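# Pour hazelnuts from a small bowl into a glass jar

## Task

Transfer all hazelnuts from the small bowl into the open glass jar (pouring is allowed), then set the bowl back resting directly on the table, either way up; the jar must finish upright and resting directly on the table. Neither bowl nor jar may be released or fall with nothing a few millimetres beneath it, the result must hold without the robot supporting anything, and the hand must release and move away at the end.

## Robot and tools

Robot: a single arm carrying a five-finger right hand. Its base sits above the scene origin, which lies on the table surface; the base may be slightly tilted. Scene frame: +z up, +y to the left when facing along +x. Results report the hand point position in metres and orientation as quat wxyz, plus velocities (m/s, rad/s). The printed position gets less accurate at long reach.

Hand point: fixed to the palm, 0.05 m in front of it, where index pad and thumb tip meet in a pinch. Its own axes: +z runs along the straightened fingers (fingertips 0.06-0.07 m beyond the point), +y leaves the palm, +x crosses the palm away from the thumb toward the little finger. Reach across the palm: 0.08 m on the little-finger side; on the thumb side 0.02 m with the thumb turned fully across the palm, up to 0.09 m otherwise. A wrist bracket on the little-finger side juts 0.03 m past the point along +y and 0.11 m across the palm, and can collide with objects.

Row format (used by execute_actions and move): 14 numbers, each in [-1, 1], one list for the single arm: dx, dy, dz, rx, ry, rz, little, ring, middle, index, thumb_bend, thumb_turn, force_limit, speed. The first six are an offset, not a pose, expressed in the hand point's own axes and measured from the hand point's pose at the start of the action (for a call's first action, from the last pose reported in this scene). 1.0 equals 0.6 m for dx/dy/dz and 180 degrees for rx/ry/rz, which form one rotation vector. Finger values: -1 straight/open, +1 fully curled. thumb_bend -1 straight, +1 bent; thumb_turn -1 beside the palm, +1 opposite the fingers. Pinch is roughly index +0.22, thumb_bend +0.75, thumb_turn +0.57. force_limit maps linearly from about 0 N (-1) to 10 N (+1) at the fingertip (15 N for the two thumb motors); it only halts closing. speed maps from near zero (-1) to full (+1); full travel at full speed takes 0.6 s. A whole-hand wrap around an object 0.035-0.08 m wide needs the thumb turned fully in before arrival; the object then lies across the palm on the wrist side of the point.

execute_actions(actions): a list of actions; each action is a table of up to 15 rows, one per 1/30 s step, and a short table repeats its last row for the remaining steps. Every row is measured from the action's start pose, not the prior row. An empty list just returns the state and images. Per step, the commanded pose is clipped to 100 mm and 16 degrees from the measured pose, so distant targets need several actions; motion lags commands by about 0.17 s.

move(target, speed, stop_force, blocking): target is one row as above, its offset taken from the last reported pose. speed is m/s, 0.002-0.5 (default 0.25); rotation is capped at twice that in rad/s. The path is straight, 0.5-10 s long, ignores obstacles, and the hand may overshoot the speed. stop_force (9-40 N, optional) ends the path when the wrist sensor feels that much extra push against the motion, then backs off two steps; use it only with slow speed, not on turning moves, and omit it when moving away from something you press on. blocking=false returns after 0.5 s; check with wait(0), and no other motion is accepted until it ends. The result's "move:" line gives the ending (done, contact, held, off_target, moving, fault) and any limits (paced = clipped pose, held = clearance check blocked steps).

wait(seconds): 0-10 s, holding the last command. stop: brakes a running move. zoom_image(camera, region): camera cam_low (896x504) or cam_wrist (504x504), region [x0, y0, x1, y1] in pixels, at most 504x504. show_instructions: shows the reference image. finished_scene(scene): ends scene 1 or 2 permanently and reports success; the next scene's task arrives in its result.

Result lines: hand_measured, hand_stopped_by (moving, target, force, stalled, fault) and hand_load_n list six values in motor order; loads near zero mean the grip is lost. Wrist force/torque are in the hand frame, noisy (offset up to ~4 N, noise up to 2.4 N, saturating near 50 N). Joint torques are rough and offset. "pose unreachable" means the clearance check altered the command. "Hand target" is where the controller currently drives.

Cautions: the arm is stiff, so commanding even slightly into a firm surface can cause a fault stop; torque limits are 133 N m for the three large joints and 24.9 N m for the wrists, held weight included, and 150 N of outside force also stops the arm for 10 s. Close slowly (speed -0.9 or below) for gentle grips. Do not drop, knock over or push objects off the table; objects may be nudged occasionally. Holding loads heats motors (warning at 70 °C, braking at 85 °C). The robot keeps running while you think.

Each tool is called after ">>>" as name([rows], argument=value, ...), one row to a line, values as JSON.

Reference images:

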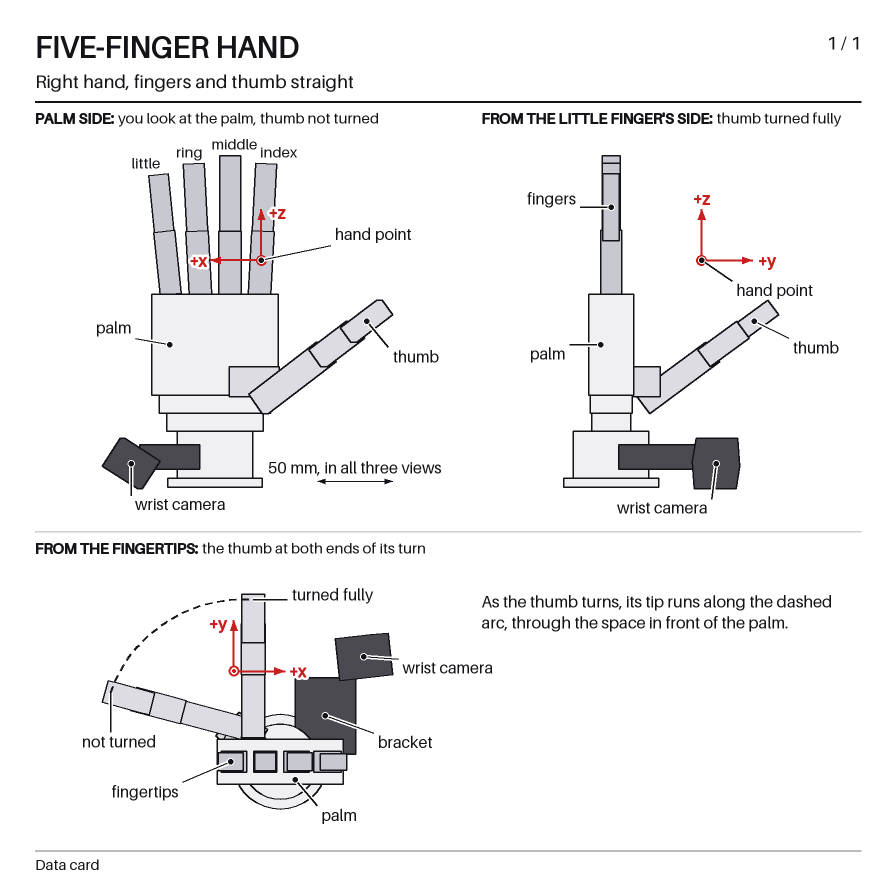

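## Session

>>> execute_actions(actions=[])

Scene clock: 0.00 s.
end_effector_position=(+0.3055, -0.1263, +0.1378) hand_measured=(-1.000, -1.000, -1.000, -1.000, -1.000, -1.000) hand_load_n=(+0.0, +0.0, +0.0, +0.0, +0.0, +0.0) hand_stopped_by=(target, target, target, target, target, target) hand_force_limit=0.00 hand_speed=-0.80 end_effector_quat_wxyz=(+0.061, -0.504, +0.830, -0.232) end_effector_velocity=(+0.000, +0.000, -0.000) end_effector_angular_velocity=(-0.000, -0.001, -0.000)
Joint positions: [-0.964 -0.709  2.24  -0.216  1.297 -3.466]
Joint velocities: [ 0.    -0.     0.001 -0.001 -0.     0.001]
Joint torques (N m, as the arm reports them, + toward a larger angle): no reading
Motor temperatures (°C, as the motors report them): [24 25 25 32 34 37]
Wrist force (N, on the end effector, along its own x y z axes, offset not removed): no reading
Wrist torque (N m, same axes, about the end effector's origin, offset not removed): no reading
Hand target: +0.306, -0.126, +0.138; +0.061, -0.504, +0.830, -0.232

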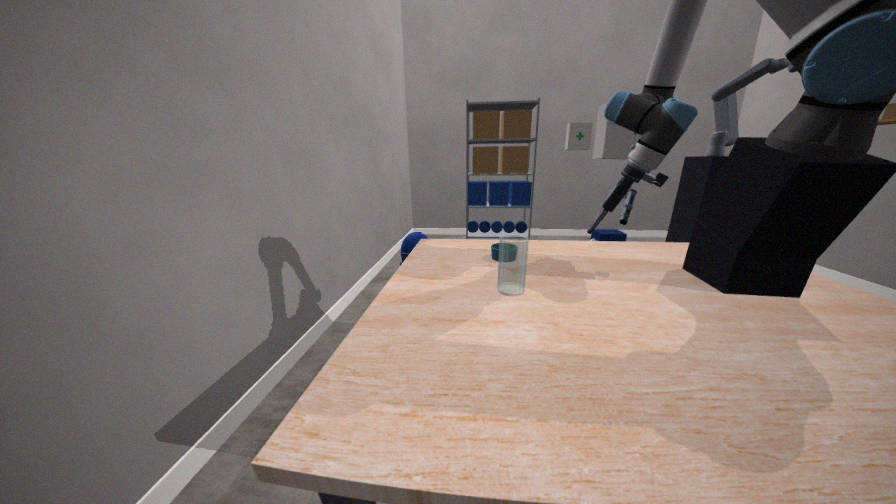

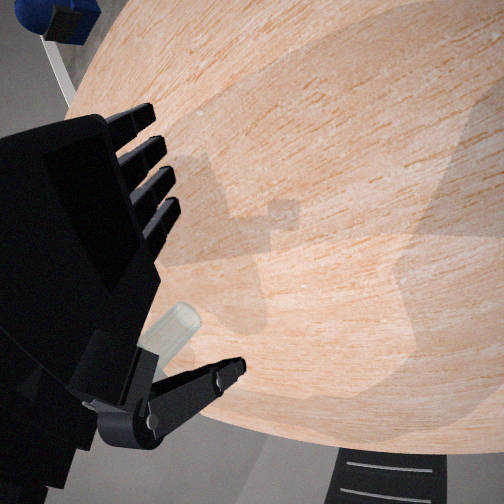

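>>> move(target=[0,0,-0.2,0,0,0.7,-1,-1,-1,-1,-1,-1,0,0], speed=0.4)

>>> zoom_image(camera="cam_low", region=[420,200,640,320])

Scene clock: 3.43 s.
end_effector_position=(+0.2778, -0.0989, +0.2122) hand_measured=(-1.000, -1.000, -1.000, -1.000, -1.000, -1.000) hand_load_n=(+0.0, +0.0, +0.0, +0.0, +0.0, +0.0) hand_stopped_by=(target, target, target, target, target, target) hand_force_limit=0.00 hand_speed=0.00 end_effector_quat_wxyz=(+0.203, +0.216, +0.947, -0.122) end_effector_velocity=(-0.000, +0.001, -0.000) end_effector_angular_velocity=(+0.002, +0.000, +0.000)
Joint positions: [-1.566 -0.722  2.614 -0.365  1.205 -2.556]
Joint velocities: [ 0.     0.001  0.001 -0.    -0.    -0.   ]
Joint torques (N m, as the arm reports them, + toward a larger angle): [  3.98 -24.68 -10.33   3.6   -0.76  -2.18]
Motor temperatures (°C, as the motors report them): [24 25 25 32 34 37]
Wrist force (N, on the end effector, along its own x y z axes, offset not removed): [-0.3 -1.3 0.5]
Wrist torque (N m, same axes, about the end effector's origin, offset not removed): [-0.26 0.01 -0.05]
Hand target: +0.278, -0.099, +0.212; +0.203, +0.216, +0.947, -0.122
Off the commanded pose: 0.036 m, 38 deg; orientation clipped at the last step of the last action.
move: held; limits=paced,held; held on 29 of 94 steps, including the last
pose unreachable: on one or more control steps of this call, first in action 0 (counted from 0), an arm could not follow its commanded pose, so it was not sent that pose on those steps. On the call's last step it was still not sent that pose. It may still have moved: this result reports where it is.
cause: the commanded pose would bring two parts of the arm too close to each other (joints 3 (elbow) to 5 (wrist 2) lie between them).

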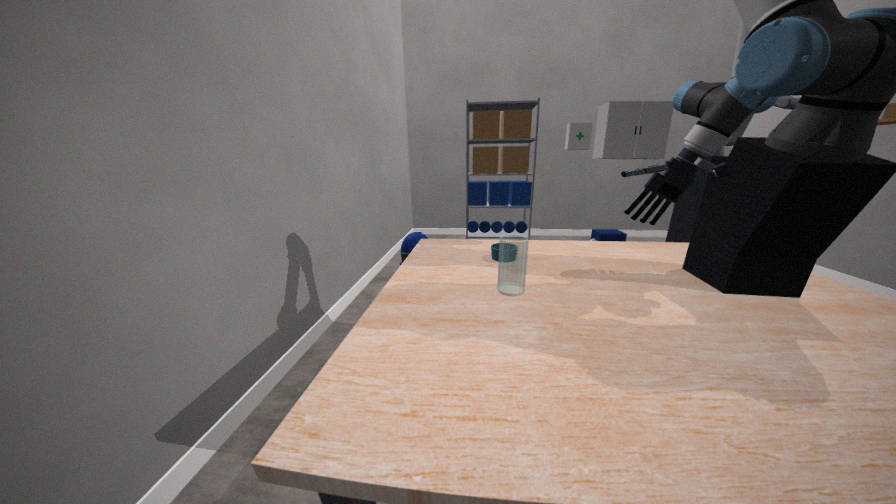

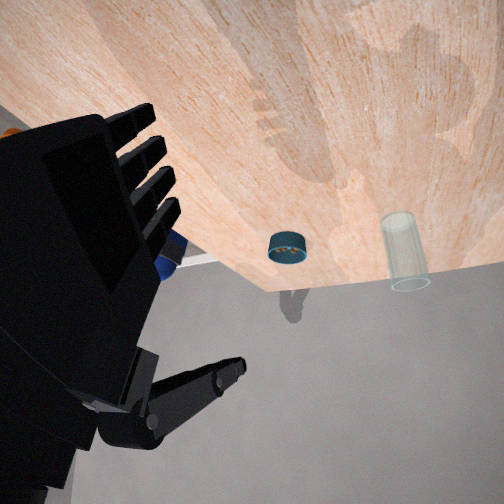

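Region (420, 200, 640, 320) of cam_low's 896x504 image, scaled by 2.291, with more detail than that image has; it fills the top 275 rows of this view, and the rest is white.

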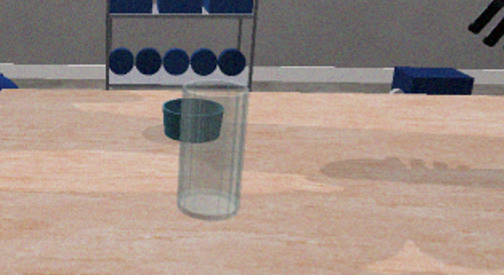

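>>> move(target=[-0.357,0.027,0.195,0.036,-0.132,-0.5,-1,-1,-1,-1,-1,1,0,0], speed=0.4)

Scene clock: 11.03 s.
end_effector_position=(+0.5010, -0.1990, +0.1997) hand_measured=(-1.000, -1.000, -1.000, -1.000, -1.000, +1.000) hand_load_n=(+0.0, +0.0, +0.0, +0.0, +0.0, +0.0) hand_stopped_by=(target, target, target, target, target, target) hand_force_limit=0.00 hand_speed=0.00 end_effector_quat_wxyz=(+0.218, -0.528, +0.758, -0.314) end_effector_velocity=(+0.000, +0.000, +0.000) end_effector_angular_velocity=(-0.004, +0.004, +0.011)
Joint positions: [-0.891 -0.712  1.882 -0.171  1.048 -3.328]
Joint velocities: [ 0.     0.001 -0.004  0.007 -0.003 -0.013]
Joint torques (N m, as the arm reports them, + toward a larger angle): [ -2.35 -27.7  -21.87   2.41  -1.96  -2.23]
Motor temperatures (°C, as the motors report them): [24 25 25 32 34 37]
Wrist force (N, on the end effector, along its own x y z axes, offset not removed): [-0.4 1.2 1.1]
Wrist torque (N m, same axes, about the end effector's origin, offset not removed): [0.11 0.07 0.03]
Hand target: +0.501, -0.199, +0.200; +0.218, -0.529, +0.758, -0.314
Off the commanded pose: 0.000 m, 0 deg.
move: done; limits=paced

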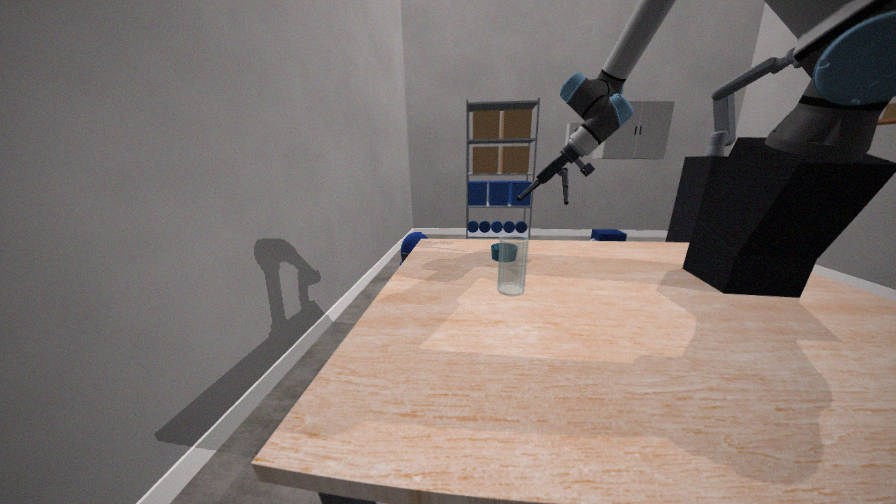

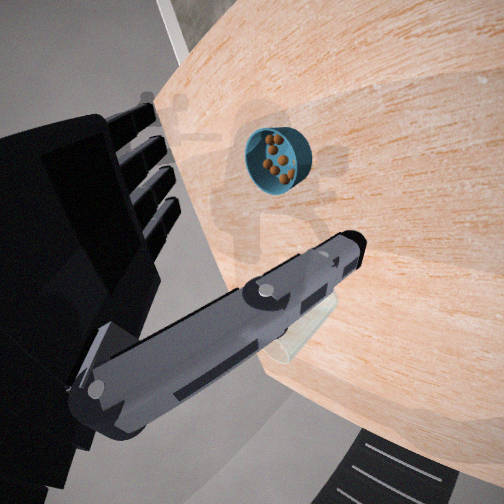

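>>> move(target=[0.022,-0.012,0.248,0,0,0,-1,-1,-1,-1,-1,1,0,0])

>>> zoom_image(camera="cam_low", region=[420,170,640,310])

Scene clock: 12.43 s.
end_effector_position=(+0.5997, -0.2494, +0.0996) hand_measured=(-1.000, -1.000, -1.000, -1.000, -1.000, +1.000) hand_load_n=(+0.0, +0.0, +0.0, +0.0, +0.0, +0.0) hand_stopped_by=(target, target, target, target, target, target) hand_force_limit=0.00 hand_speed=0.00 end_effector_quat_wxyz=(+0.218, -0.528, +0.758, -0.314) end_effector_velocity=(+0.002, -0.001, -0.000) end_effector_angular_velocity=(+0.000, -0.001, +0.001)
Joint positions: [-0.758 -0.39   1.48  -0.151  1.124 -3.204]
Joint velocities: [ 0.001  0.005 -0.01   0.004 -0.001  0.001]
Joint torques (N m, as the arm reports them, + toward a larger angle): [ -4.68 -37.05 -23.35   2.63   1.35   2.3 ]
Motor temperatures (°C, as the motors report them): [24 25 25 32 34 37]
Wrist force (N, on the end effector, along its own x y z axes, offset not removed): [0.9 0.1 0.7]
Wrist torque (N m, same axes, about the end effector's origin, offset not removed): [0.01 -0.19 0.08]
Hand target: +0.600, -0.249, +0.100; +0.218, -0.528, +0.758, -0.314
Off the commanded pose: 0.000 m, 0 deg.
move: done

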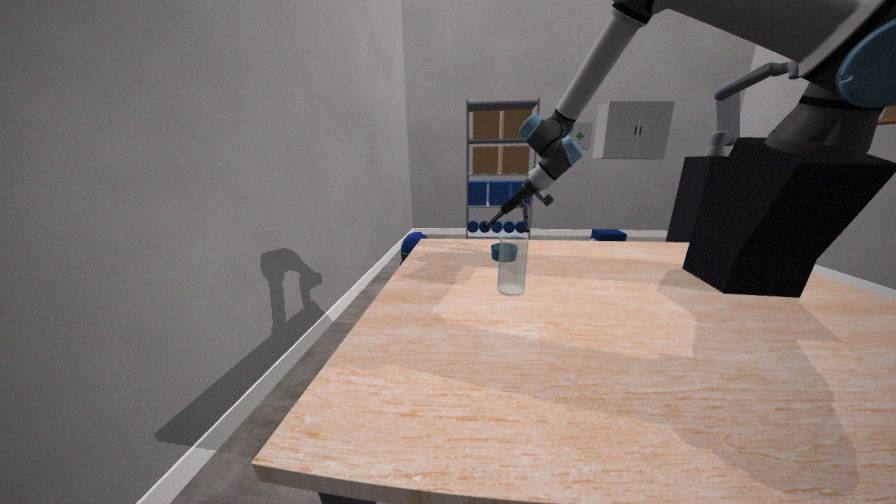

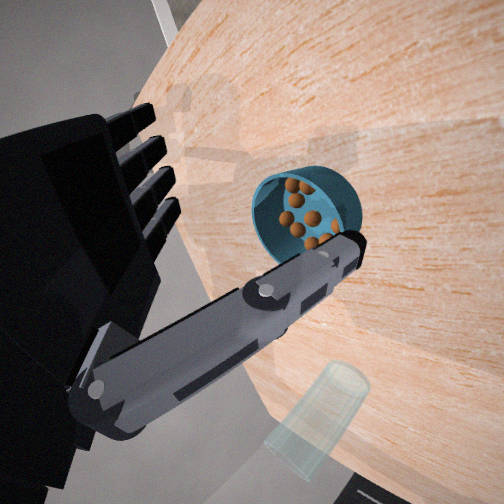

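Region (420, 170, 640, 310) of cam_low's 896x504 image, scaled by 2.291, with more detail than that image has; it fills the top 321 rows of this view, and the rest is white.

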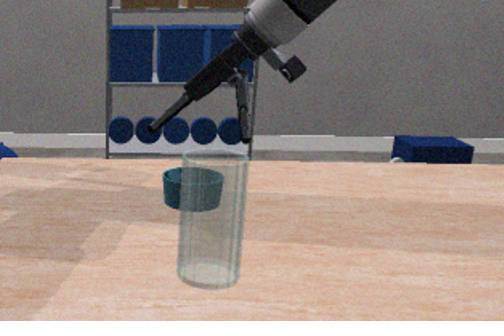

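>>> move(target=[-0.03,0.018,0.065,0,0,0,-1,-1,-1,-1,-1,1,0,0], speed=0.1)

>>> zoom_image(camera="cam_low", region=[440,190,600,300])

Scene clock: 13.53 s.
end_effector_position=(+0.6246, -0.2394, +0.0646) hand_measured=(-1.000, -1.000, -1.000, -1.000, -1.000, +1.000) hand_load_n=(+0.0, +0.0, +0.0, +0.0, +0.0, +0.0) hand_stopped_by=(target, target, target, target, target, target) hand_force_limit=0.00 hand_speed=0.00 end_effector_quat_wxyz=(+0.218, -0.528, +0.758, -0.314) end_effector_velocity=(+0.001, +0.000, -0.001) end_effector_angular_velocity=(+0.000, +0.001, +0.000)
Joint positions: [-0.694 -0.316  1.394 -0.163  1.162 -3.148]
Joint velocities: [ 0.002  0.003 -0.005  0.002  0.002  0.002]
Joint torques (N m, as the arm reports them, + toward a larger angle): [ -5.79 -38.59 -23.81   2.39   1.38   2.21]
Motor temperatures (°C, as the motors report them): [24 25 25 32 34 37]
Wrist force (N, on the end effector, along its own x y z axes, offset not removed): [-0.3 -0.4 0.6]
Wrist torque (N m, same axes, about the end effector's origin, offset not removed): [-0.07 0.02 -0.03]
Hand target: +0.625, -0.239, +0.064; +0.218, -0.528, +0.758, -0.314
Off the commanded pose: 0.000 m, 0 deg.
move: done

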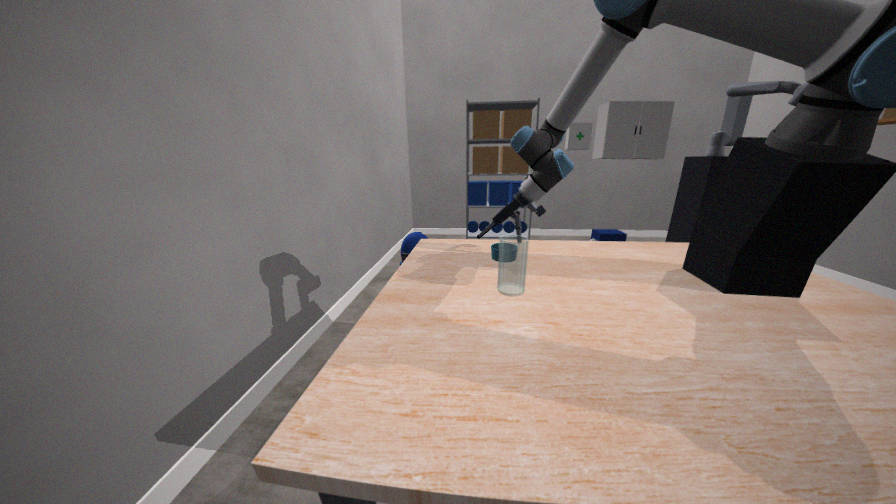

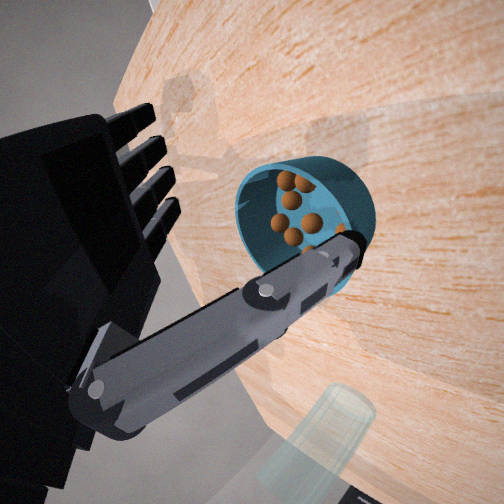

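Region (440, 190, 600, 300) of cam_low's 896x504 image, scaled by 3.150, with more detail than that image has; it fills the top 346 rows of this view, and the rest is white.

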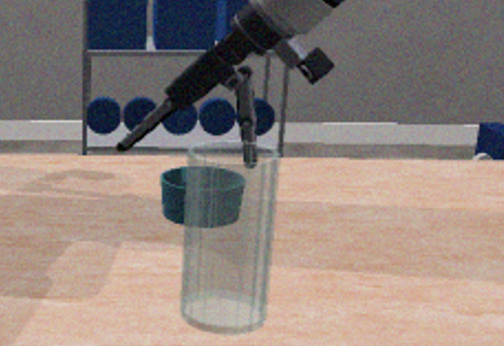

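>>> move(target=[0,0.05,0.032,0,0,0,-1,-1,-1,-1,-1,1,0,0], speed=0.04, stop_force=9)

>>> zoom_image(camera="cam_low", region=[440,190,600,300])

Scene clock: 14.93 s.
end_effector_position=(+0.6174, -0.2368, +0.0300) hand_measured=(-1.000, -1.000, -1.000, -1.000, -1.000, +1.000) hand_load_n=(+0.0, +0.0, +0.0, +0.0, +0.0, +0.0) hand_stopped_by=(target, target, target, target, target, target) hand_force_limit=0.00 hand_speed=0.00 end_effector_quat_wxyz=(+0.218, -0.528, +0.758, -0.314) end_effector_velocity=(-0.001, +0.001, -0.002) end_effector_angular_velocity=(+0.001, +0.002, -0.000)
Joint positions: [-0.679 -0.26   1.39  -0.219  1.171 -3.135]
Joint velocities: [ 0.001  0.003  0.001 -0.002  0.001  0.001]
Joint torques (N m, as the arm reports them, + toward a larger angle): [ -6.67 -38.75 -22.27  -0.7    1.47   2.3 ]
Motor temperatures (°C, as the motors report them): [24 25 25 32 34 37]
Wrist force (N, on the end effector, along its own x y z axes, offset not removed): [0.4 -0.3 1.4]
Wrist torque (N m, same axes, about the end effector's origin, offset not removed): [-0.15 -0.02 -0.04]
Hand target: +0.617, -0.237, +0.030; +0.218, -0.528, +0.758, -0.314
Off the commanded pose: 0.000 m, 0 deg.
move: done

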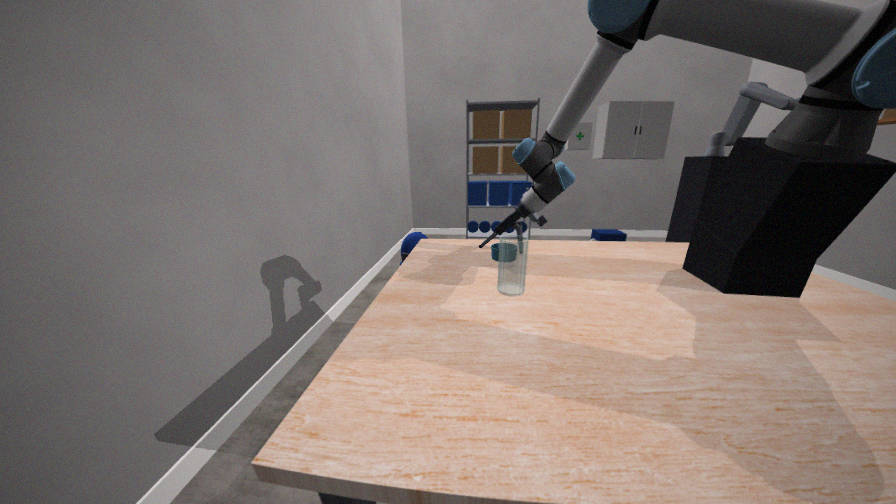

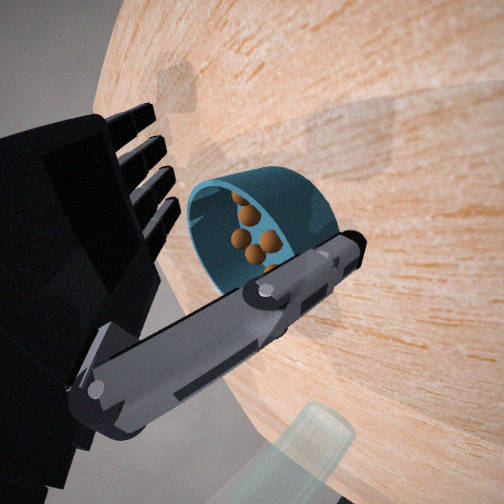

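Region (440, 190, 600, 300) of cam_low's 896x504 image, scaled by 3.150, with more detail than that image has; it fills the top 346 rows of this view, and the rest is white.

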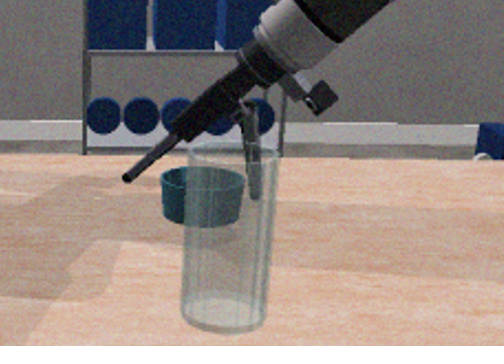

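>>> move(target=[-0.033,-0.005,0.007,0.08,0,0,-1,-1,-1,-1,-1,1,0,0], speed=0.05)

>>> move(target=[0,0,0,0,0,0,-1,0.6,0.6,0.6,-0.4,1,0.4,-0.8])

>>> zoom_image(camera="cam_low", region=[440,190,600,300])

Scene clock: 20.90 s.
end_effector_position=(+0.6291, -0.2201, +0.0293) hand_measured=(-1.000, -1.000, -1.000, -1.000, -1.000, +1.000) hand_load_n=(+0.0, +0.0, +0.0, +0.0, +0.0, +0.0) hand_stopped_by=(target, target, target, target, target, target) hand_force_limit=0.00 hand_speed=0.00 end_effector_quat_wxyz=(+0.283, -0.497, +0.713, -0.406) end_effector_velocity=(-0.000, +0.001, -0.000) end_effector_angular_velocity=(-0.002, -0.008, -0.000)
Joint positions: [-0.64  -0.295  1.601 -0.675  1.217 -3.006]
Joint velocities: [ 0.003 -0.     0.009 -0.018  0.003  0.005]
Joint torques (N m, as the arm reports them, + toward a larger angle): [ -4.8  -37.8    1.12  -2.01   1.71   1.89]
Motor temperatures (°C, as the motors report them): [24 25 25 32 34 37]
Wrist force (N, on the end effector, along its own x y z axes, offset not removed): [0.0 0.2 0.9]
Wrist torque (N m, same axes, about the end effector's origin, offset not removed): [0.02 -0.12 0.08]
Hand target: +0.629, -0.220, +0.029; +0.283, -0.496, +0.713, -0.407
Off the commanded pose: 0.000 m, 0 deg.
move: done

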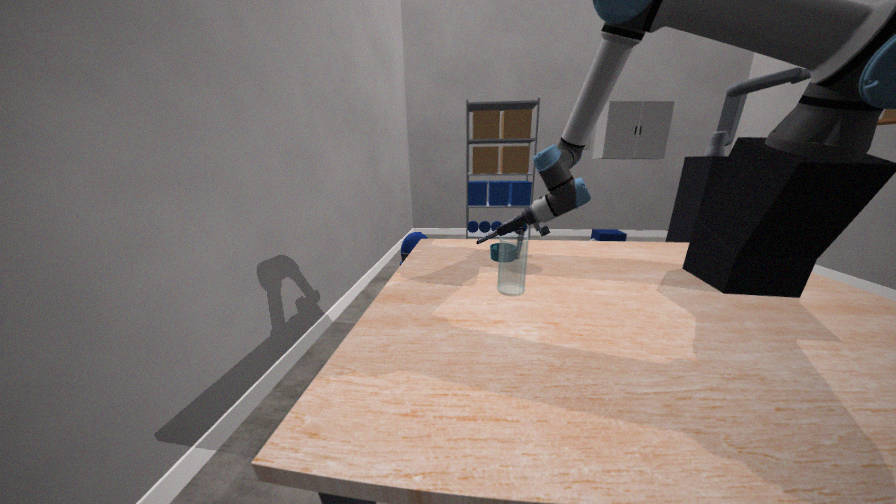

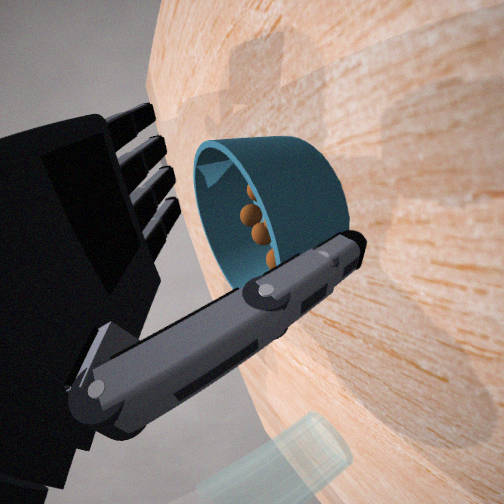

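Scene clock: 23.13 s.
end_effector_position=(+0.6291, -0.2201, +0.0293) hand_measured=(-1.000, -0.348, -0.558, -0.548, -0.742, +1.000) hand_load_n=(+0.0, +8.0, +2.5, +5.5, +14.5, +3.0) hand_stopped_by=(target, force, force, force, force, target) hand_force_limit=0.40 hand_speed=-0.80 end_effector_quat_wxyz=(+0.283, -0.497, +0.713, -0.407) end_effector_velocity=(-0.000, -0.001, +0.000) end_effector_angular_velocity=(-0.001, +0.000, -0.001)
Joint positions: [-0.64  -0.295  1.601 -0.675  1.217 -3.006]
Joint velocities: [-0.001 -0.    -0.     0.     0.    -0.001]
Joint torques (N m, as the arm reports them, + toward a larger angle): [-19.49 -38.82   9.15   3.58  -1.07  -2.31]
Motor temperatures (°C, as the motors report them): [24 25 25 32 34 37]
Wrist force (N, on the end effector, along its own x y z axes, offset not removed): [4.2 -14.6 -1.6]
Wrist torque (N m, same axes, about the end effector's origin, offset not removed): [-0.34 -0.24 -0.11]
Hand target: +0.629, -0.220, +0.029; +0.283, -0.497, +0.713, -0.406
Off the commanded pose: 0.000 m, 0 deg.
move: done

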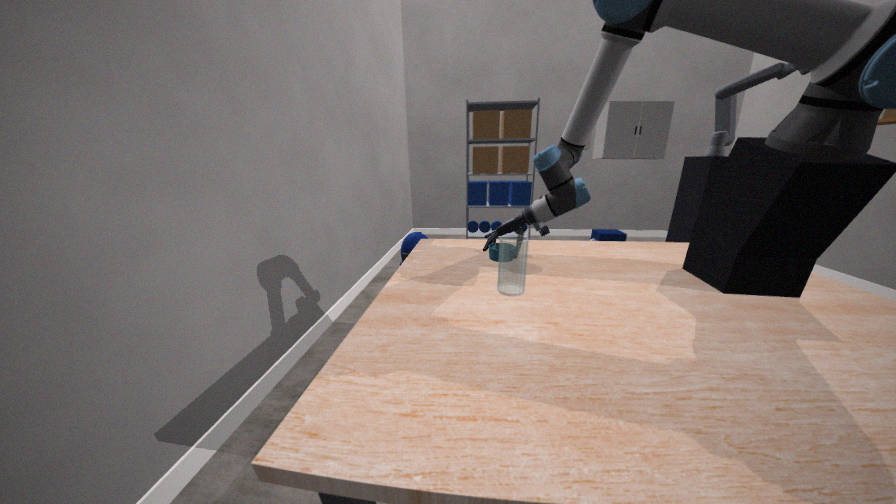

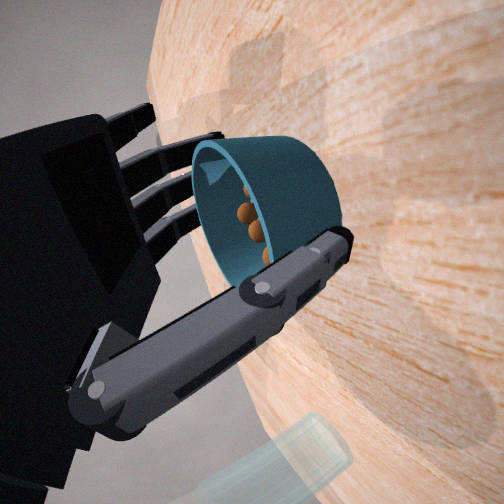

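Region (440, 190, 600, 300) of cam_low's 896x504 image, scaled by 3.150, with more detail than that image has; it fills the top 346 rows of this view, and the rest is white.

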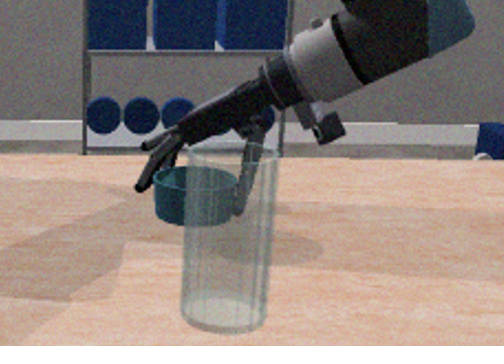

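>>> move(target=[0,0,0,0,0,0,-1,-1,-1,-1,-1,1,0.4,0])

>>> move(target=[0,-0.072,-0.042,0,0,0,-1,-1,-1,-1,-1,1,0.4,0], speed=0.1)

>>> move(target=[0,-0.025,0.043,0,0,0,-1,-1,-0.2,-0.2,0.5,0.8,0.4,0], speed=0.1)

>>> zoom_image(camera="cam_low", region=[440,190,600,300])

Scene clock: 24.20 s.
end_effector_position=(+0.6291, -0.2201, +0.0293) hand_measured=(-1.000, -1.000, -1.000, -1.000, -1.000, +1.000) hand_load_n=(+0.0, +0.0, +0.0, +0.0, +0.0, +0.0) hand_stopped_by=(target, target, target, target, target, target) hand_force_limit=0.40 hand_speed=0.00 end_effector_quat_wxyz=(+0.283, -0.497, +0.713, -0.406) end_effector_velocity=(-0.001, -0.000, -0.000) end_effector_angular_velocity=(+0.001, +0.000, -0.001)
Joint positions: [-0.64  -0.295  1.601 -0.675  1.217 -3.006]
Joint velocities: [-0.001  0.     0.001 -0.001 -0.     0.   ]
Joint torques (N m, as the arm reports them, + toward a larger angle): [-17.28 -42.61 -19.52  -1.66  -0.91  -2.22]
Motor temperatures (°C, as the motors report them): [24 25 25 32 34 37]
Wrist force (N, on the end effector, along its own x y z axes, offset not removed): [1.4 0.2 1.4]
Wrist torque (N m, same axes, about the end effector's origin, offset not removed): [-0.14 -0.24 0.09]
Hand target: +0.629, -0.220, +0.029; +0.283, -0.497, +0.713, -0.407
Off the commanded pose: 0.000 m, 0 deg.
move: done

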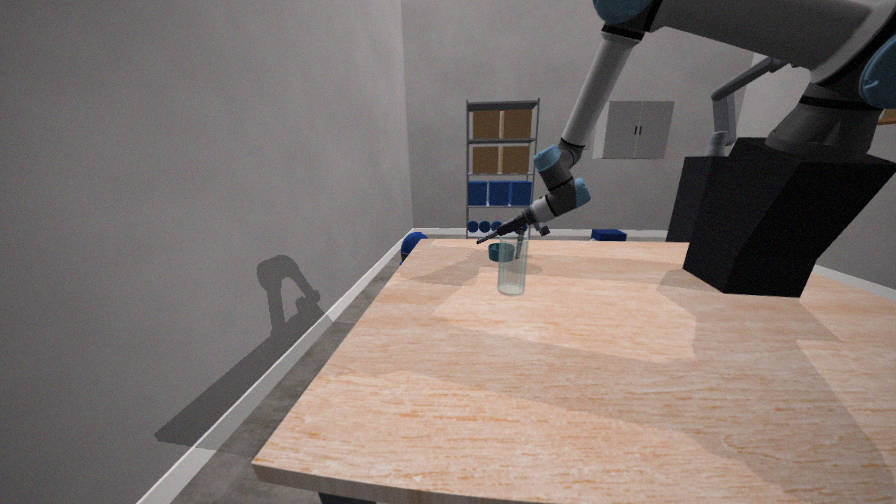

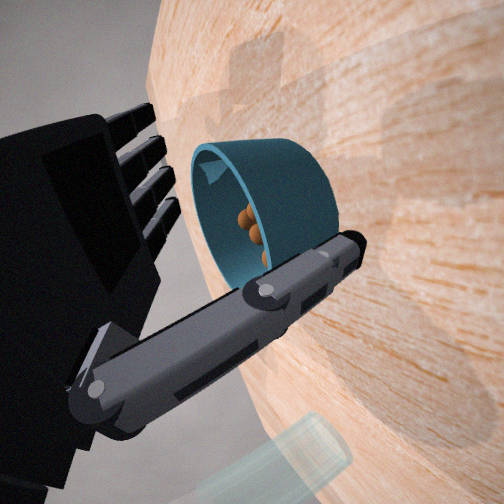

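Scene clock: 25.20 s.
end_effector_position=(+0.6295, -0.2202, +0.0791) hand_measured=(-1.000, -1.000, -1.000, -1.000, -1.000, +1.000) hand_load_n=(+0.0, +0.0, +0.0, +0.0, +0.0, +0.0) hand_stopped_by=(target, target, target, target, target, target) hand_force_limit=0.40 hand_speed=0.00 end_effector_quat_wxyz=(+0.283, -0.497, +0.713, -0.406) end_effector_velocity=(+0.001, -0.000, +0.002) end_effector_angular_velocity=(-0.001, -0.001, +0.001)
Joint positions: [-0.671 -0.398  1.653 -0.616  1.192 -3.026]
Joint velocities: [-0.001 -0.004  0.001  0.002 -0.002 -0.001]
Joint torques (N m, as the arm reports them, + toward a larger angle): [-25.52 -47.82   0.83   1.09  -0.8   -2.41]
Motor temperatures (°C, as the motors report them): [24 25 25 32 34 37]
Wrist force (N, on the end effector, along its own x y z axes, offset not removed): [-0.1 -0.1 1.5]
Wrist torque (N m, same axes, about the end effector's origin, offset not removed): [-0.13 -0.01 0.08]
Hand target: +0.629, -0.220, +0.079; +0.283, -0.497, +0.713, -0.406
Off the commanded pose: 0.000 m, 0 deg.
move: done

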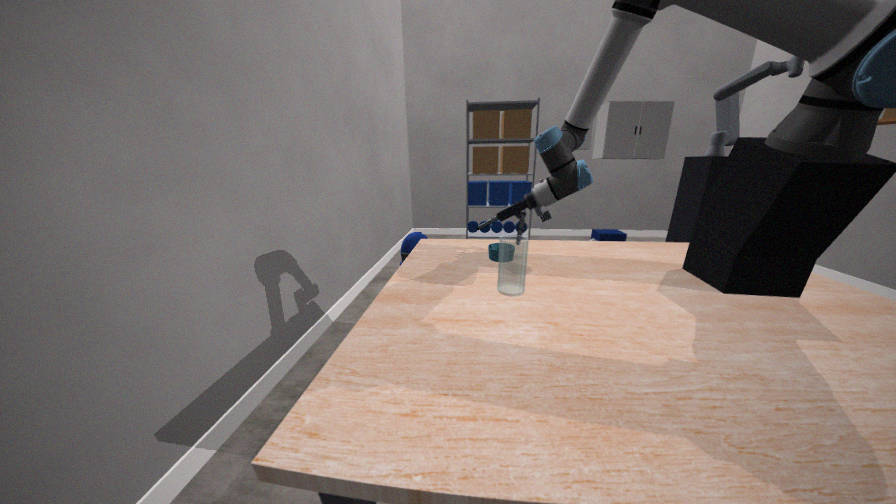

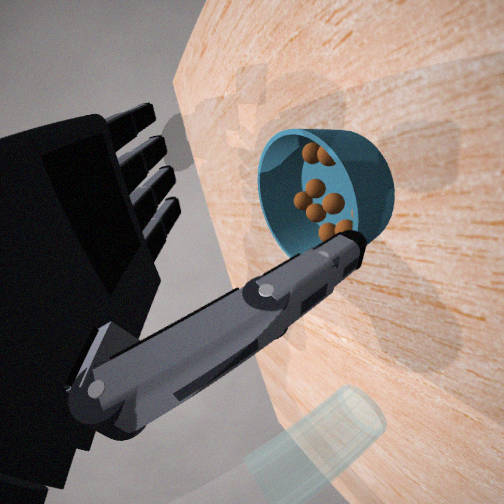

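Scene clock: 26.90 s.
end_effector_position=(+0.6574, -0.2306, +0.0789) hand_measured=(-1.000, -1.000, -0.200, -0.200, +0.500, +0.800) hand_load_n=(+0.0, +0.0, +0.0, +0.0, +0.0, +0.0) hand_stopped_by=(target, target, target, target, target, target) hand_force_limit=0.40 hand_speed=0.00 end_effector_quat_wxyz=(+0.283, -0.497, +0.713, -0.406) end_effector_velocity=(+0.001, -0.000, +0.000) end_effector_angular_velocity=(-0.001, -0.002, +0.001)
Joint positions: [-0.655 -0.367  1.552 -0.55   1.205 -3.016]
Joint velocities: [ 0.    -0.    -0.001 -0.001 -0.    -0.   ]
Joint torques (N m, as the arm reports them, + toward a larger angle): [ -5.49 -37.06 -21.79   1.35   1.77   2.31]
Motor temperatures (°C, as the motors report them): [24 25 25 32 34 37]
Wrist force (N, on the end effector, along its own x y z axes, offset not removed): [0.0 0.2 -0.5]
Wrist torque (N m, same axes, about the end effector's origin, offset not removed): [0.14 -0.07 0.04]
Hand target: +0.657, -0.231, +0.079; +0.283, -0.497, +0.713, -0.406
Off the commanded pose: 0.000 m, 0 deg.
move: done

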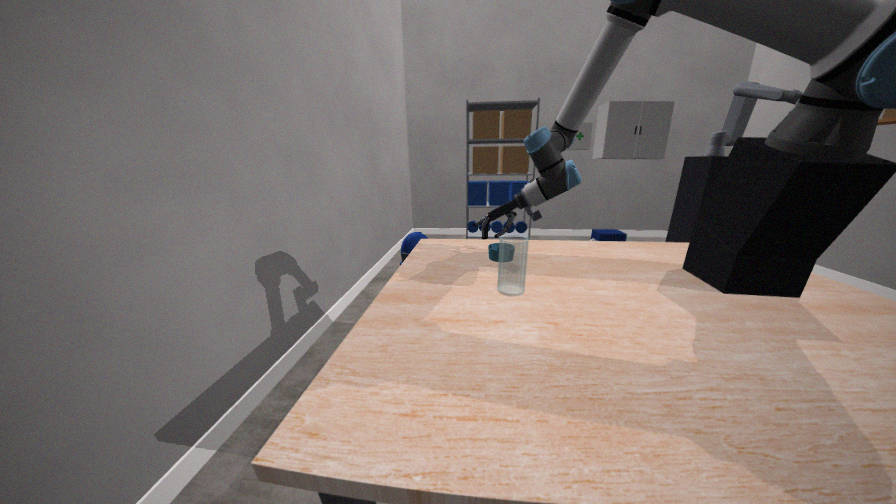

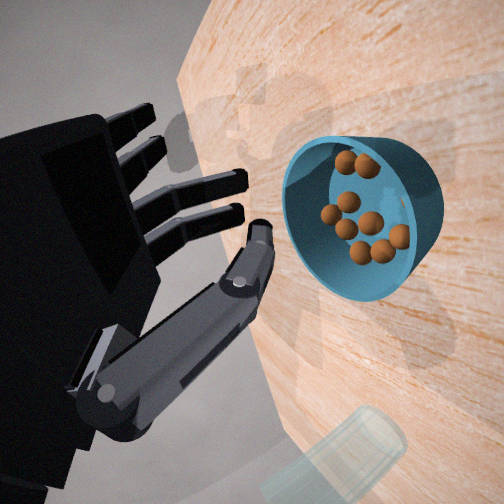

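Region (440, 190, 600, 300) of cam_low's 896x504 image, scaled by 3.150, with more detail than that image has; it fills the top 346 rows of this view, and the rest is white.

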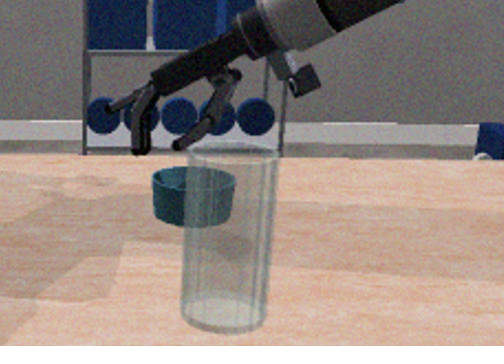

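>>> move(target=[0,0.058,0.05,0,0,0,-1,-1,-0.2,-0.2,0.5,0.8,0.4,0], speed=0.04, stop_force=9)

>>> move(target=[0,0,0,0,0,0,-1,-1,0.6,0.6,1,0.8,0.6,-0.8])

>>> zoom_image(camera="cam_low", region=[440,190,600,300])

Scene clock: 28.53 s.
end_effector_position=(+0.6650, -0.2333, +0.0338) hand_measured=(-1.000, -1.000, -0.200, -0.200, +0.500, +0.800) hand_load_n=(+0.0, +0.0, +0.0, +0.0, +0.0, +0.0) hand_stopped_by=(target, target, target, target, target, target) hand_force_limit=0.40 hand_speed=0.00 end_effector_quat_wxyz=(+0.283, -0.497, +0.713, -0.407) end_effector_velocity=(+0.001, -0.001, -0.001) end_effector_angular_velocity=(-0.001, -0.001, -0.000)
Joint positions: [-0.624 -0.269  1.478 -0.58   1.23  -2.996]
Joint velocities: [ 0.001  0.004 -0.005 -0.002  0.002  0.001]
Joint torques (N m, as the arm reports them, + toward a larger angle): [ -5.5  -36.61 -22.49  -1.8    1.88   2.18]
Motor temperatures (°C, as the motors report them): [24 25 25 32 34 37]
Wrist force (N, on the end effector, along its own x y z axes, offset not removed): [0.1 0.2 1.5]
Wrist torque (N m, same axes, about the end effector's origin, offset not removed): [-0.10 -0.12 0.04]
Hand target: +0.665, -0.233, +0.034; +0.283, -0.497, +0.713, -0.406
Off the commanded pose: 0.000 m, 0 deg.
move: done

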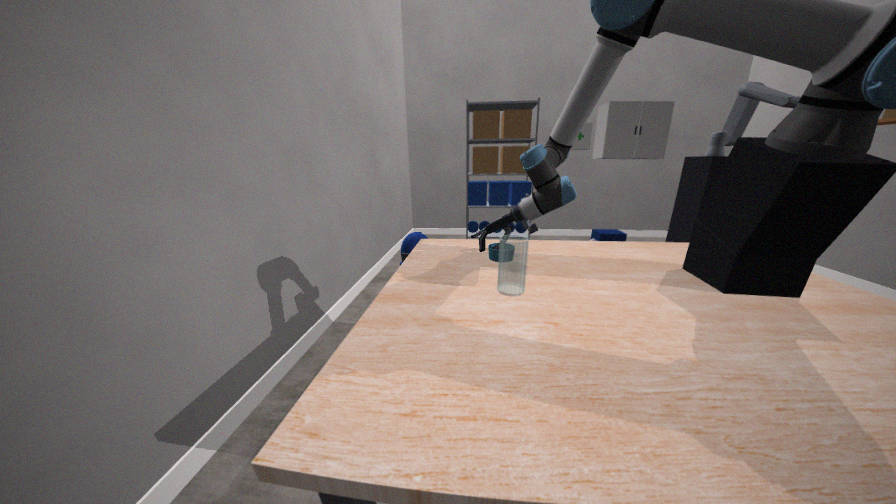

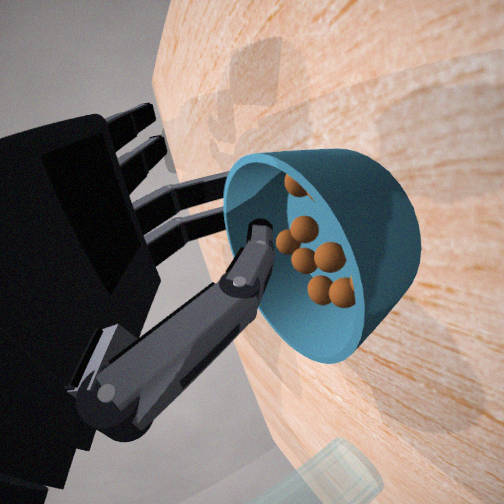

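Scene clock: 30.33 s.
end_effector_position=(+0.6650, -0.2333, +0.0338) hand_measured=(-1.000, -1.000, +0.206, +0.196, +0.794, +0.800) hand_load_n=(+0.0, +0.0, +10.5, +9.5, +11.0, +0.5) hand_stopped_by=(target, target, force, force, force, target) hand_force_limit=0.60 hand_speed=-0.80 end_effector_quat_wxyz=(+0.283, -0.497, +0.713, -0.406) end_effector_velocity=(+0.000, -0.000, +0.000) end_effector_angular_velocity=(-0.000, -0.001, +0.000)
Joint positions: [-0.624 -0.269  1.478 -0.58   1.23  -2.996]
Joint velocities: [-0.     0.    -0.001 -0.    -0.     0.   ]
Joint torques (N m, as the arm reports them, + toward a larger angle): [-22.3  -51.41  -0.82   0.37  -1.22  -0.17]
Motor temperatures (°C, as the motors report them): [24 25 25 32 34 37]
Wrist force (N, on the end effector, along its own x y z axes, offset not removed): [1.3 1.0 2.2]
Wrist torque (N m, same axes, about the end effector's origin, offset not removed): [-0.06 -0.27 0.09]
Hand target: +0.665, -0.233, +0.034; +0.283, -0.497, +0.713, -0.407
Off the commanded pose: 0.000 m, 0 deg.
move: done

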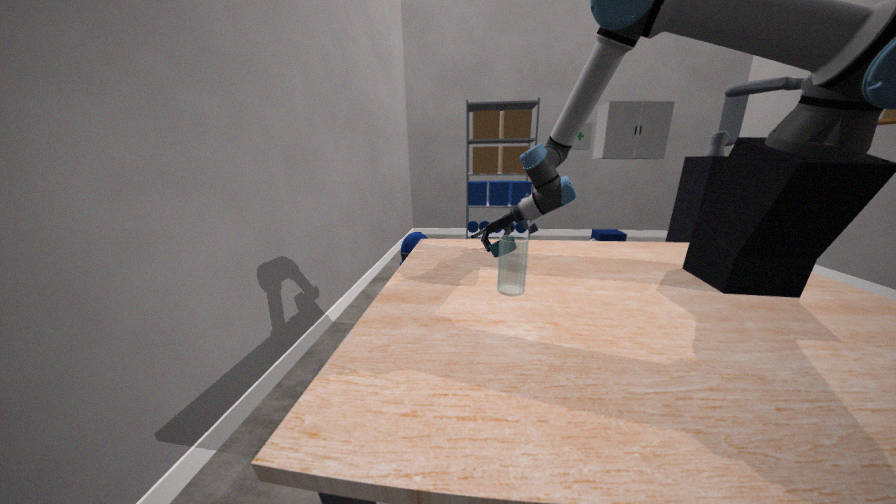

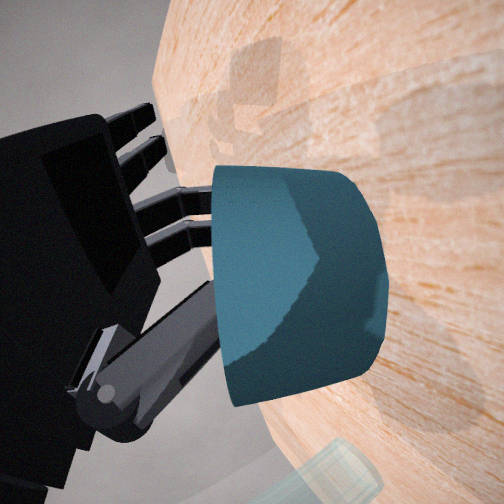

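Region (440, 190, 600, 300) of cam_low's 896x504 image, scaled by 3.150, with more detail than that image has; it fills the top 346 rows of this view, and the rest is white.

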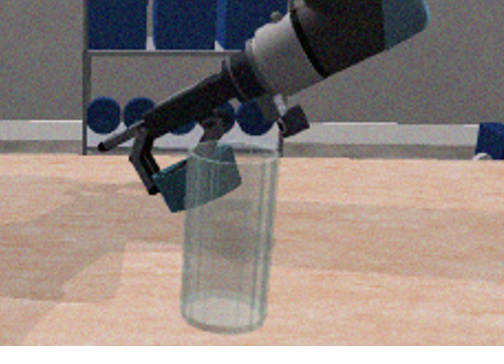

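>>> move(target=[-0.2,-0.2,-0.21,0.17,0,0,-1,-1,0.6,0.6,1,0.8,0.6,-0.8], speed=0.12)

Scene clock: 34.53 s.
end_effector_position=(+0.6623, -0.1045, +0.2013) hand_measured=(-1.000, -1.000, +0.206, +0.196, +0.794, +0.800) hand_load_n=(+0.0, +0.0, +10.5, +9.5, +11.0, +0.5) hand_stopped_by=(target, target, force, force, force, target) hand_force_limit=0.60 hand_speed=-0.80 end_effector_quat_wxyz=(+0.404, -0.404, +0.581, -0.580) end_effector_velocity=(+0.000, +0.002, +0.002) end_effector_angular_velocity=(-0.002, -0.006, +0.002)
Joint positions: [-0.434 -0.616  2.034 -1.334  1.541 -2.826]
Joint velocities: [ 0.004 -0.002  0.003 -0.007  0.004  0.   ]
Joint torques (N m, as the arm reports them, + toward a larger angle): [ -5.03 -42.22   4.96  -3.56   2.01   2.35]
Motor temperatures (°C, as the motors report them): [24 25 25 32 34 37]
Wrist force (N, on the end effector, along its own x y z axes, offset not removed): [-0.3 0.9 1.4]
Wrist torque (N m, same axes, about the end effector's origin, offset not removed): [-0.06 0.01 -0.06]
Hand target: +0.662, -0.104, +0.201; +0.404, -0.404, +0.580, -0.580
Off the commanded pose: 0.000 m, 0 deg.
move: done

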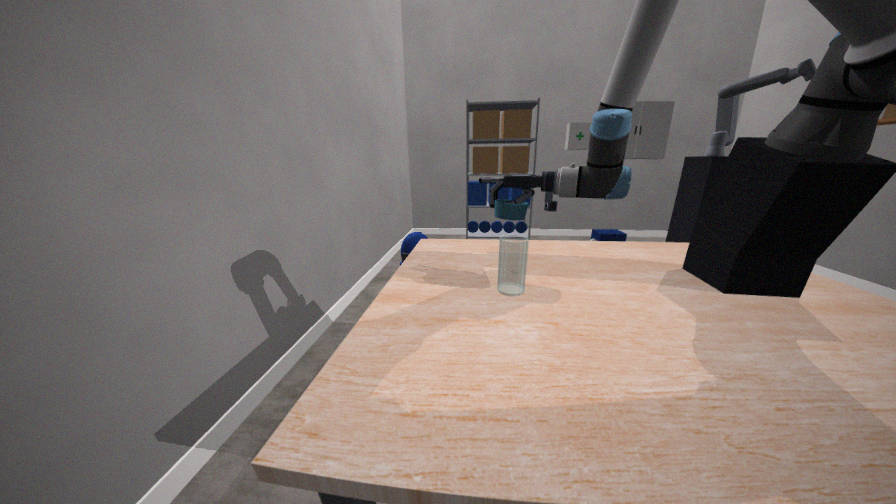

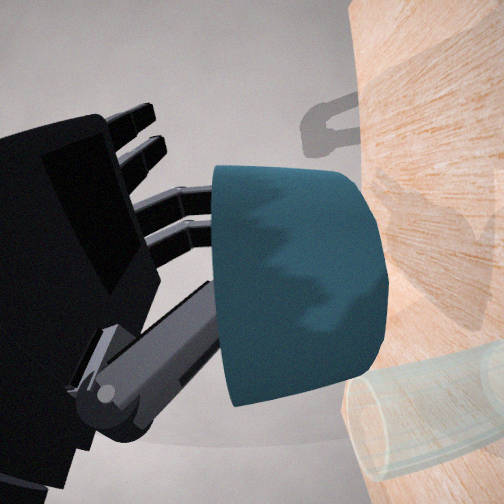

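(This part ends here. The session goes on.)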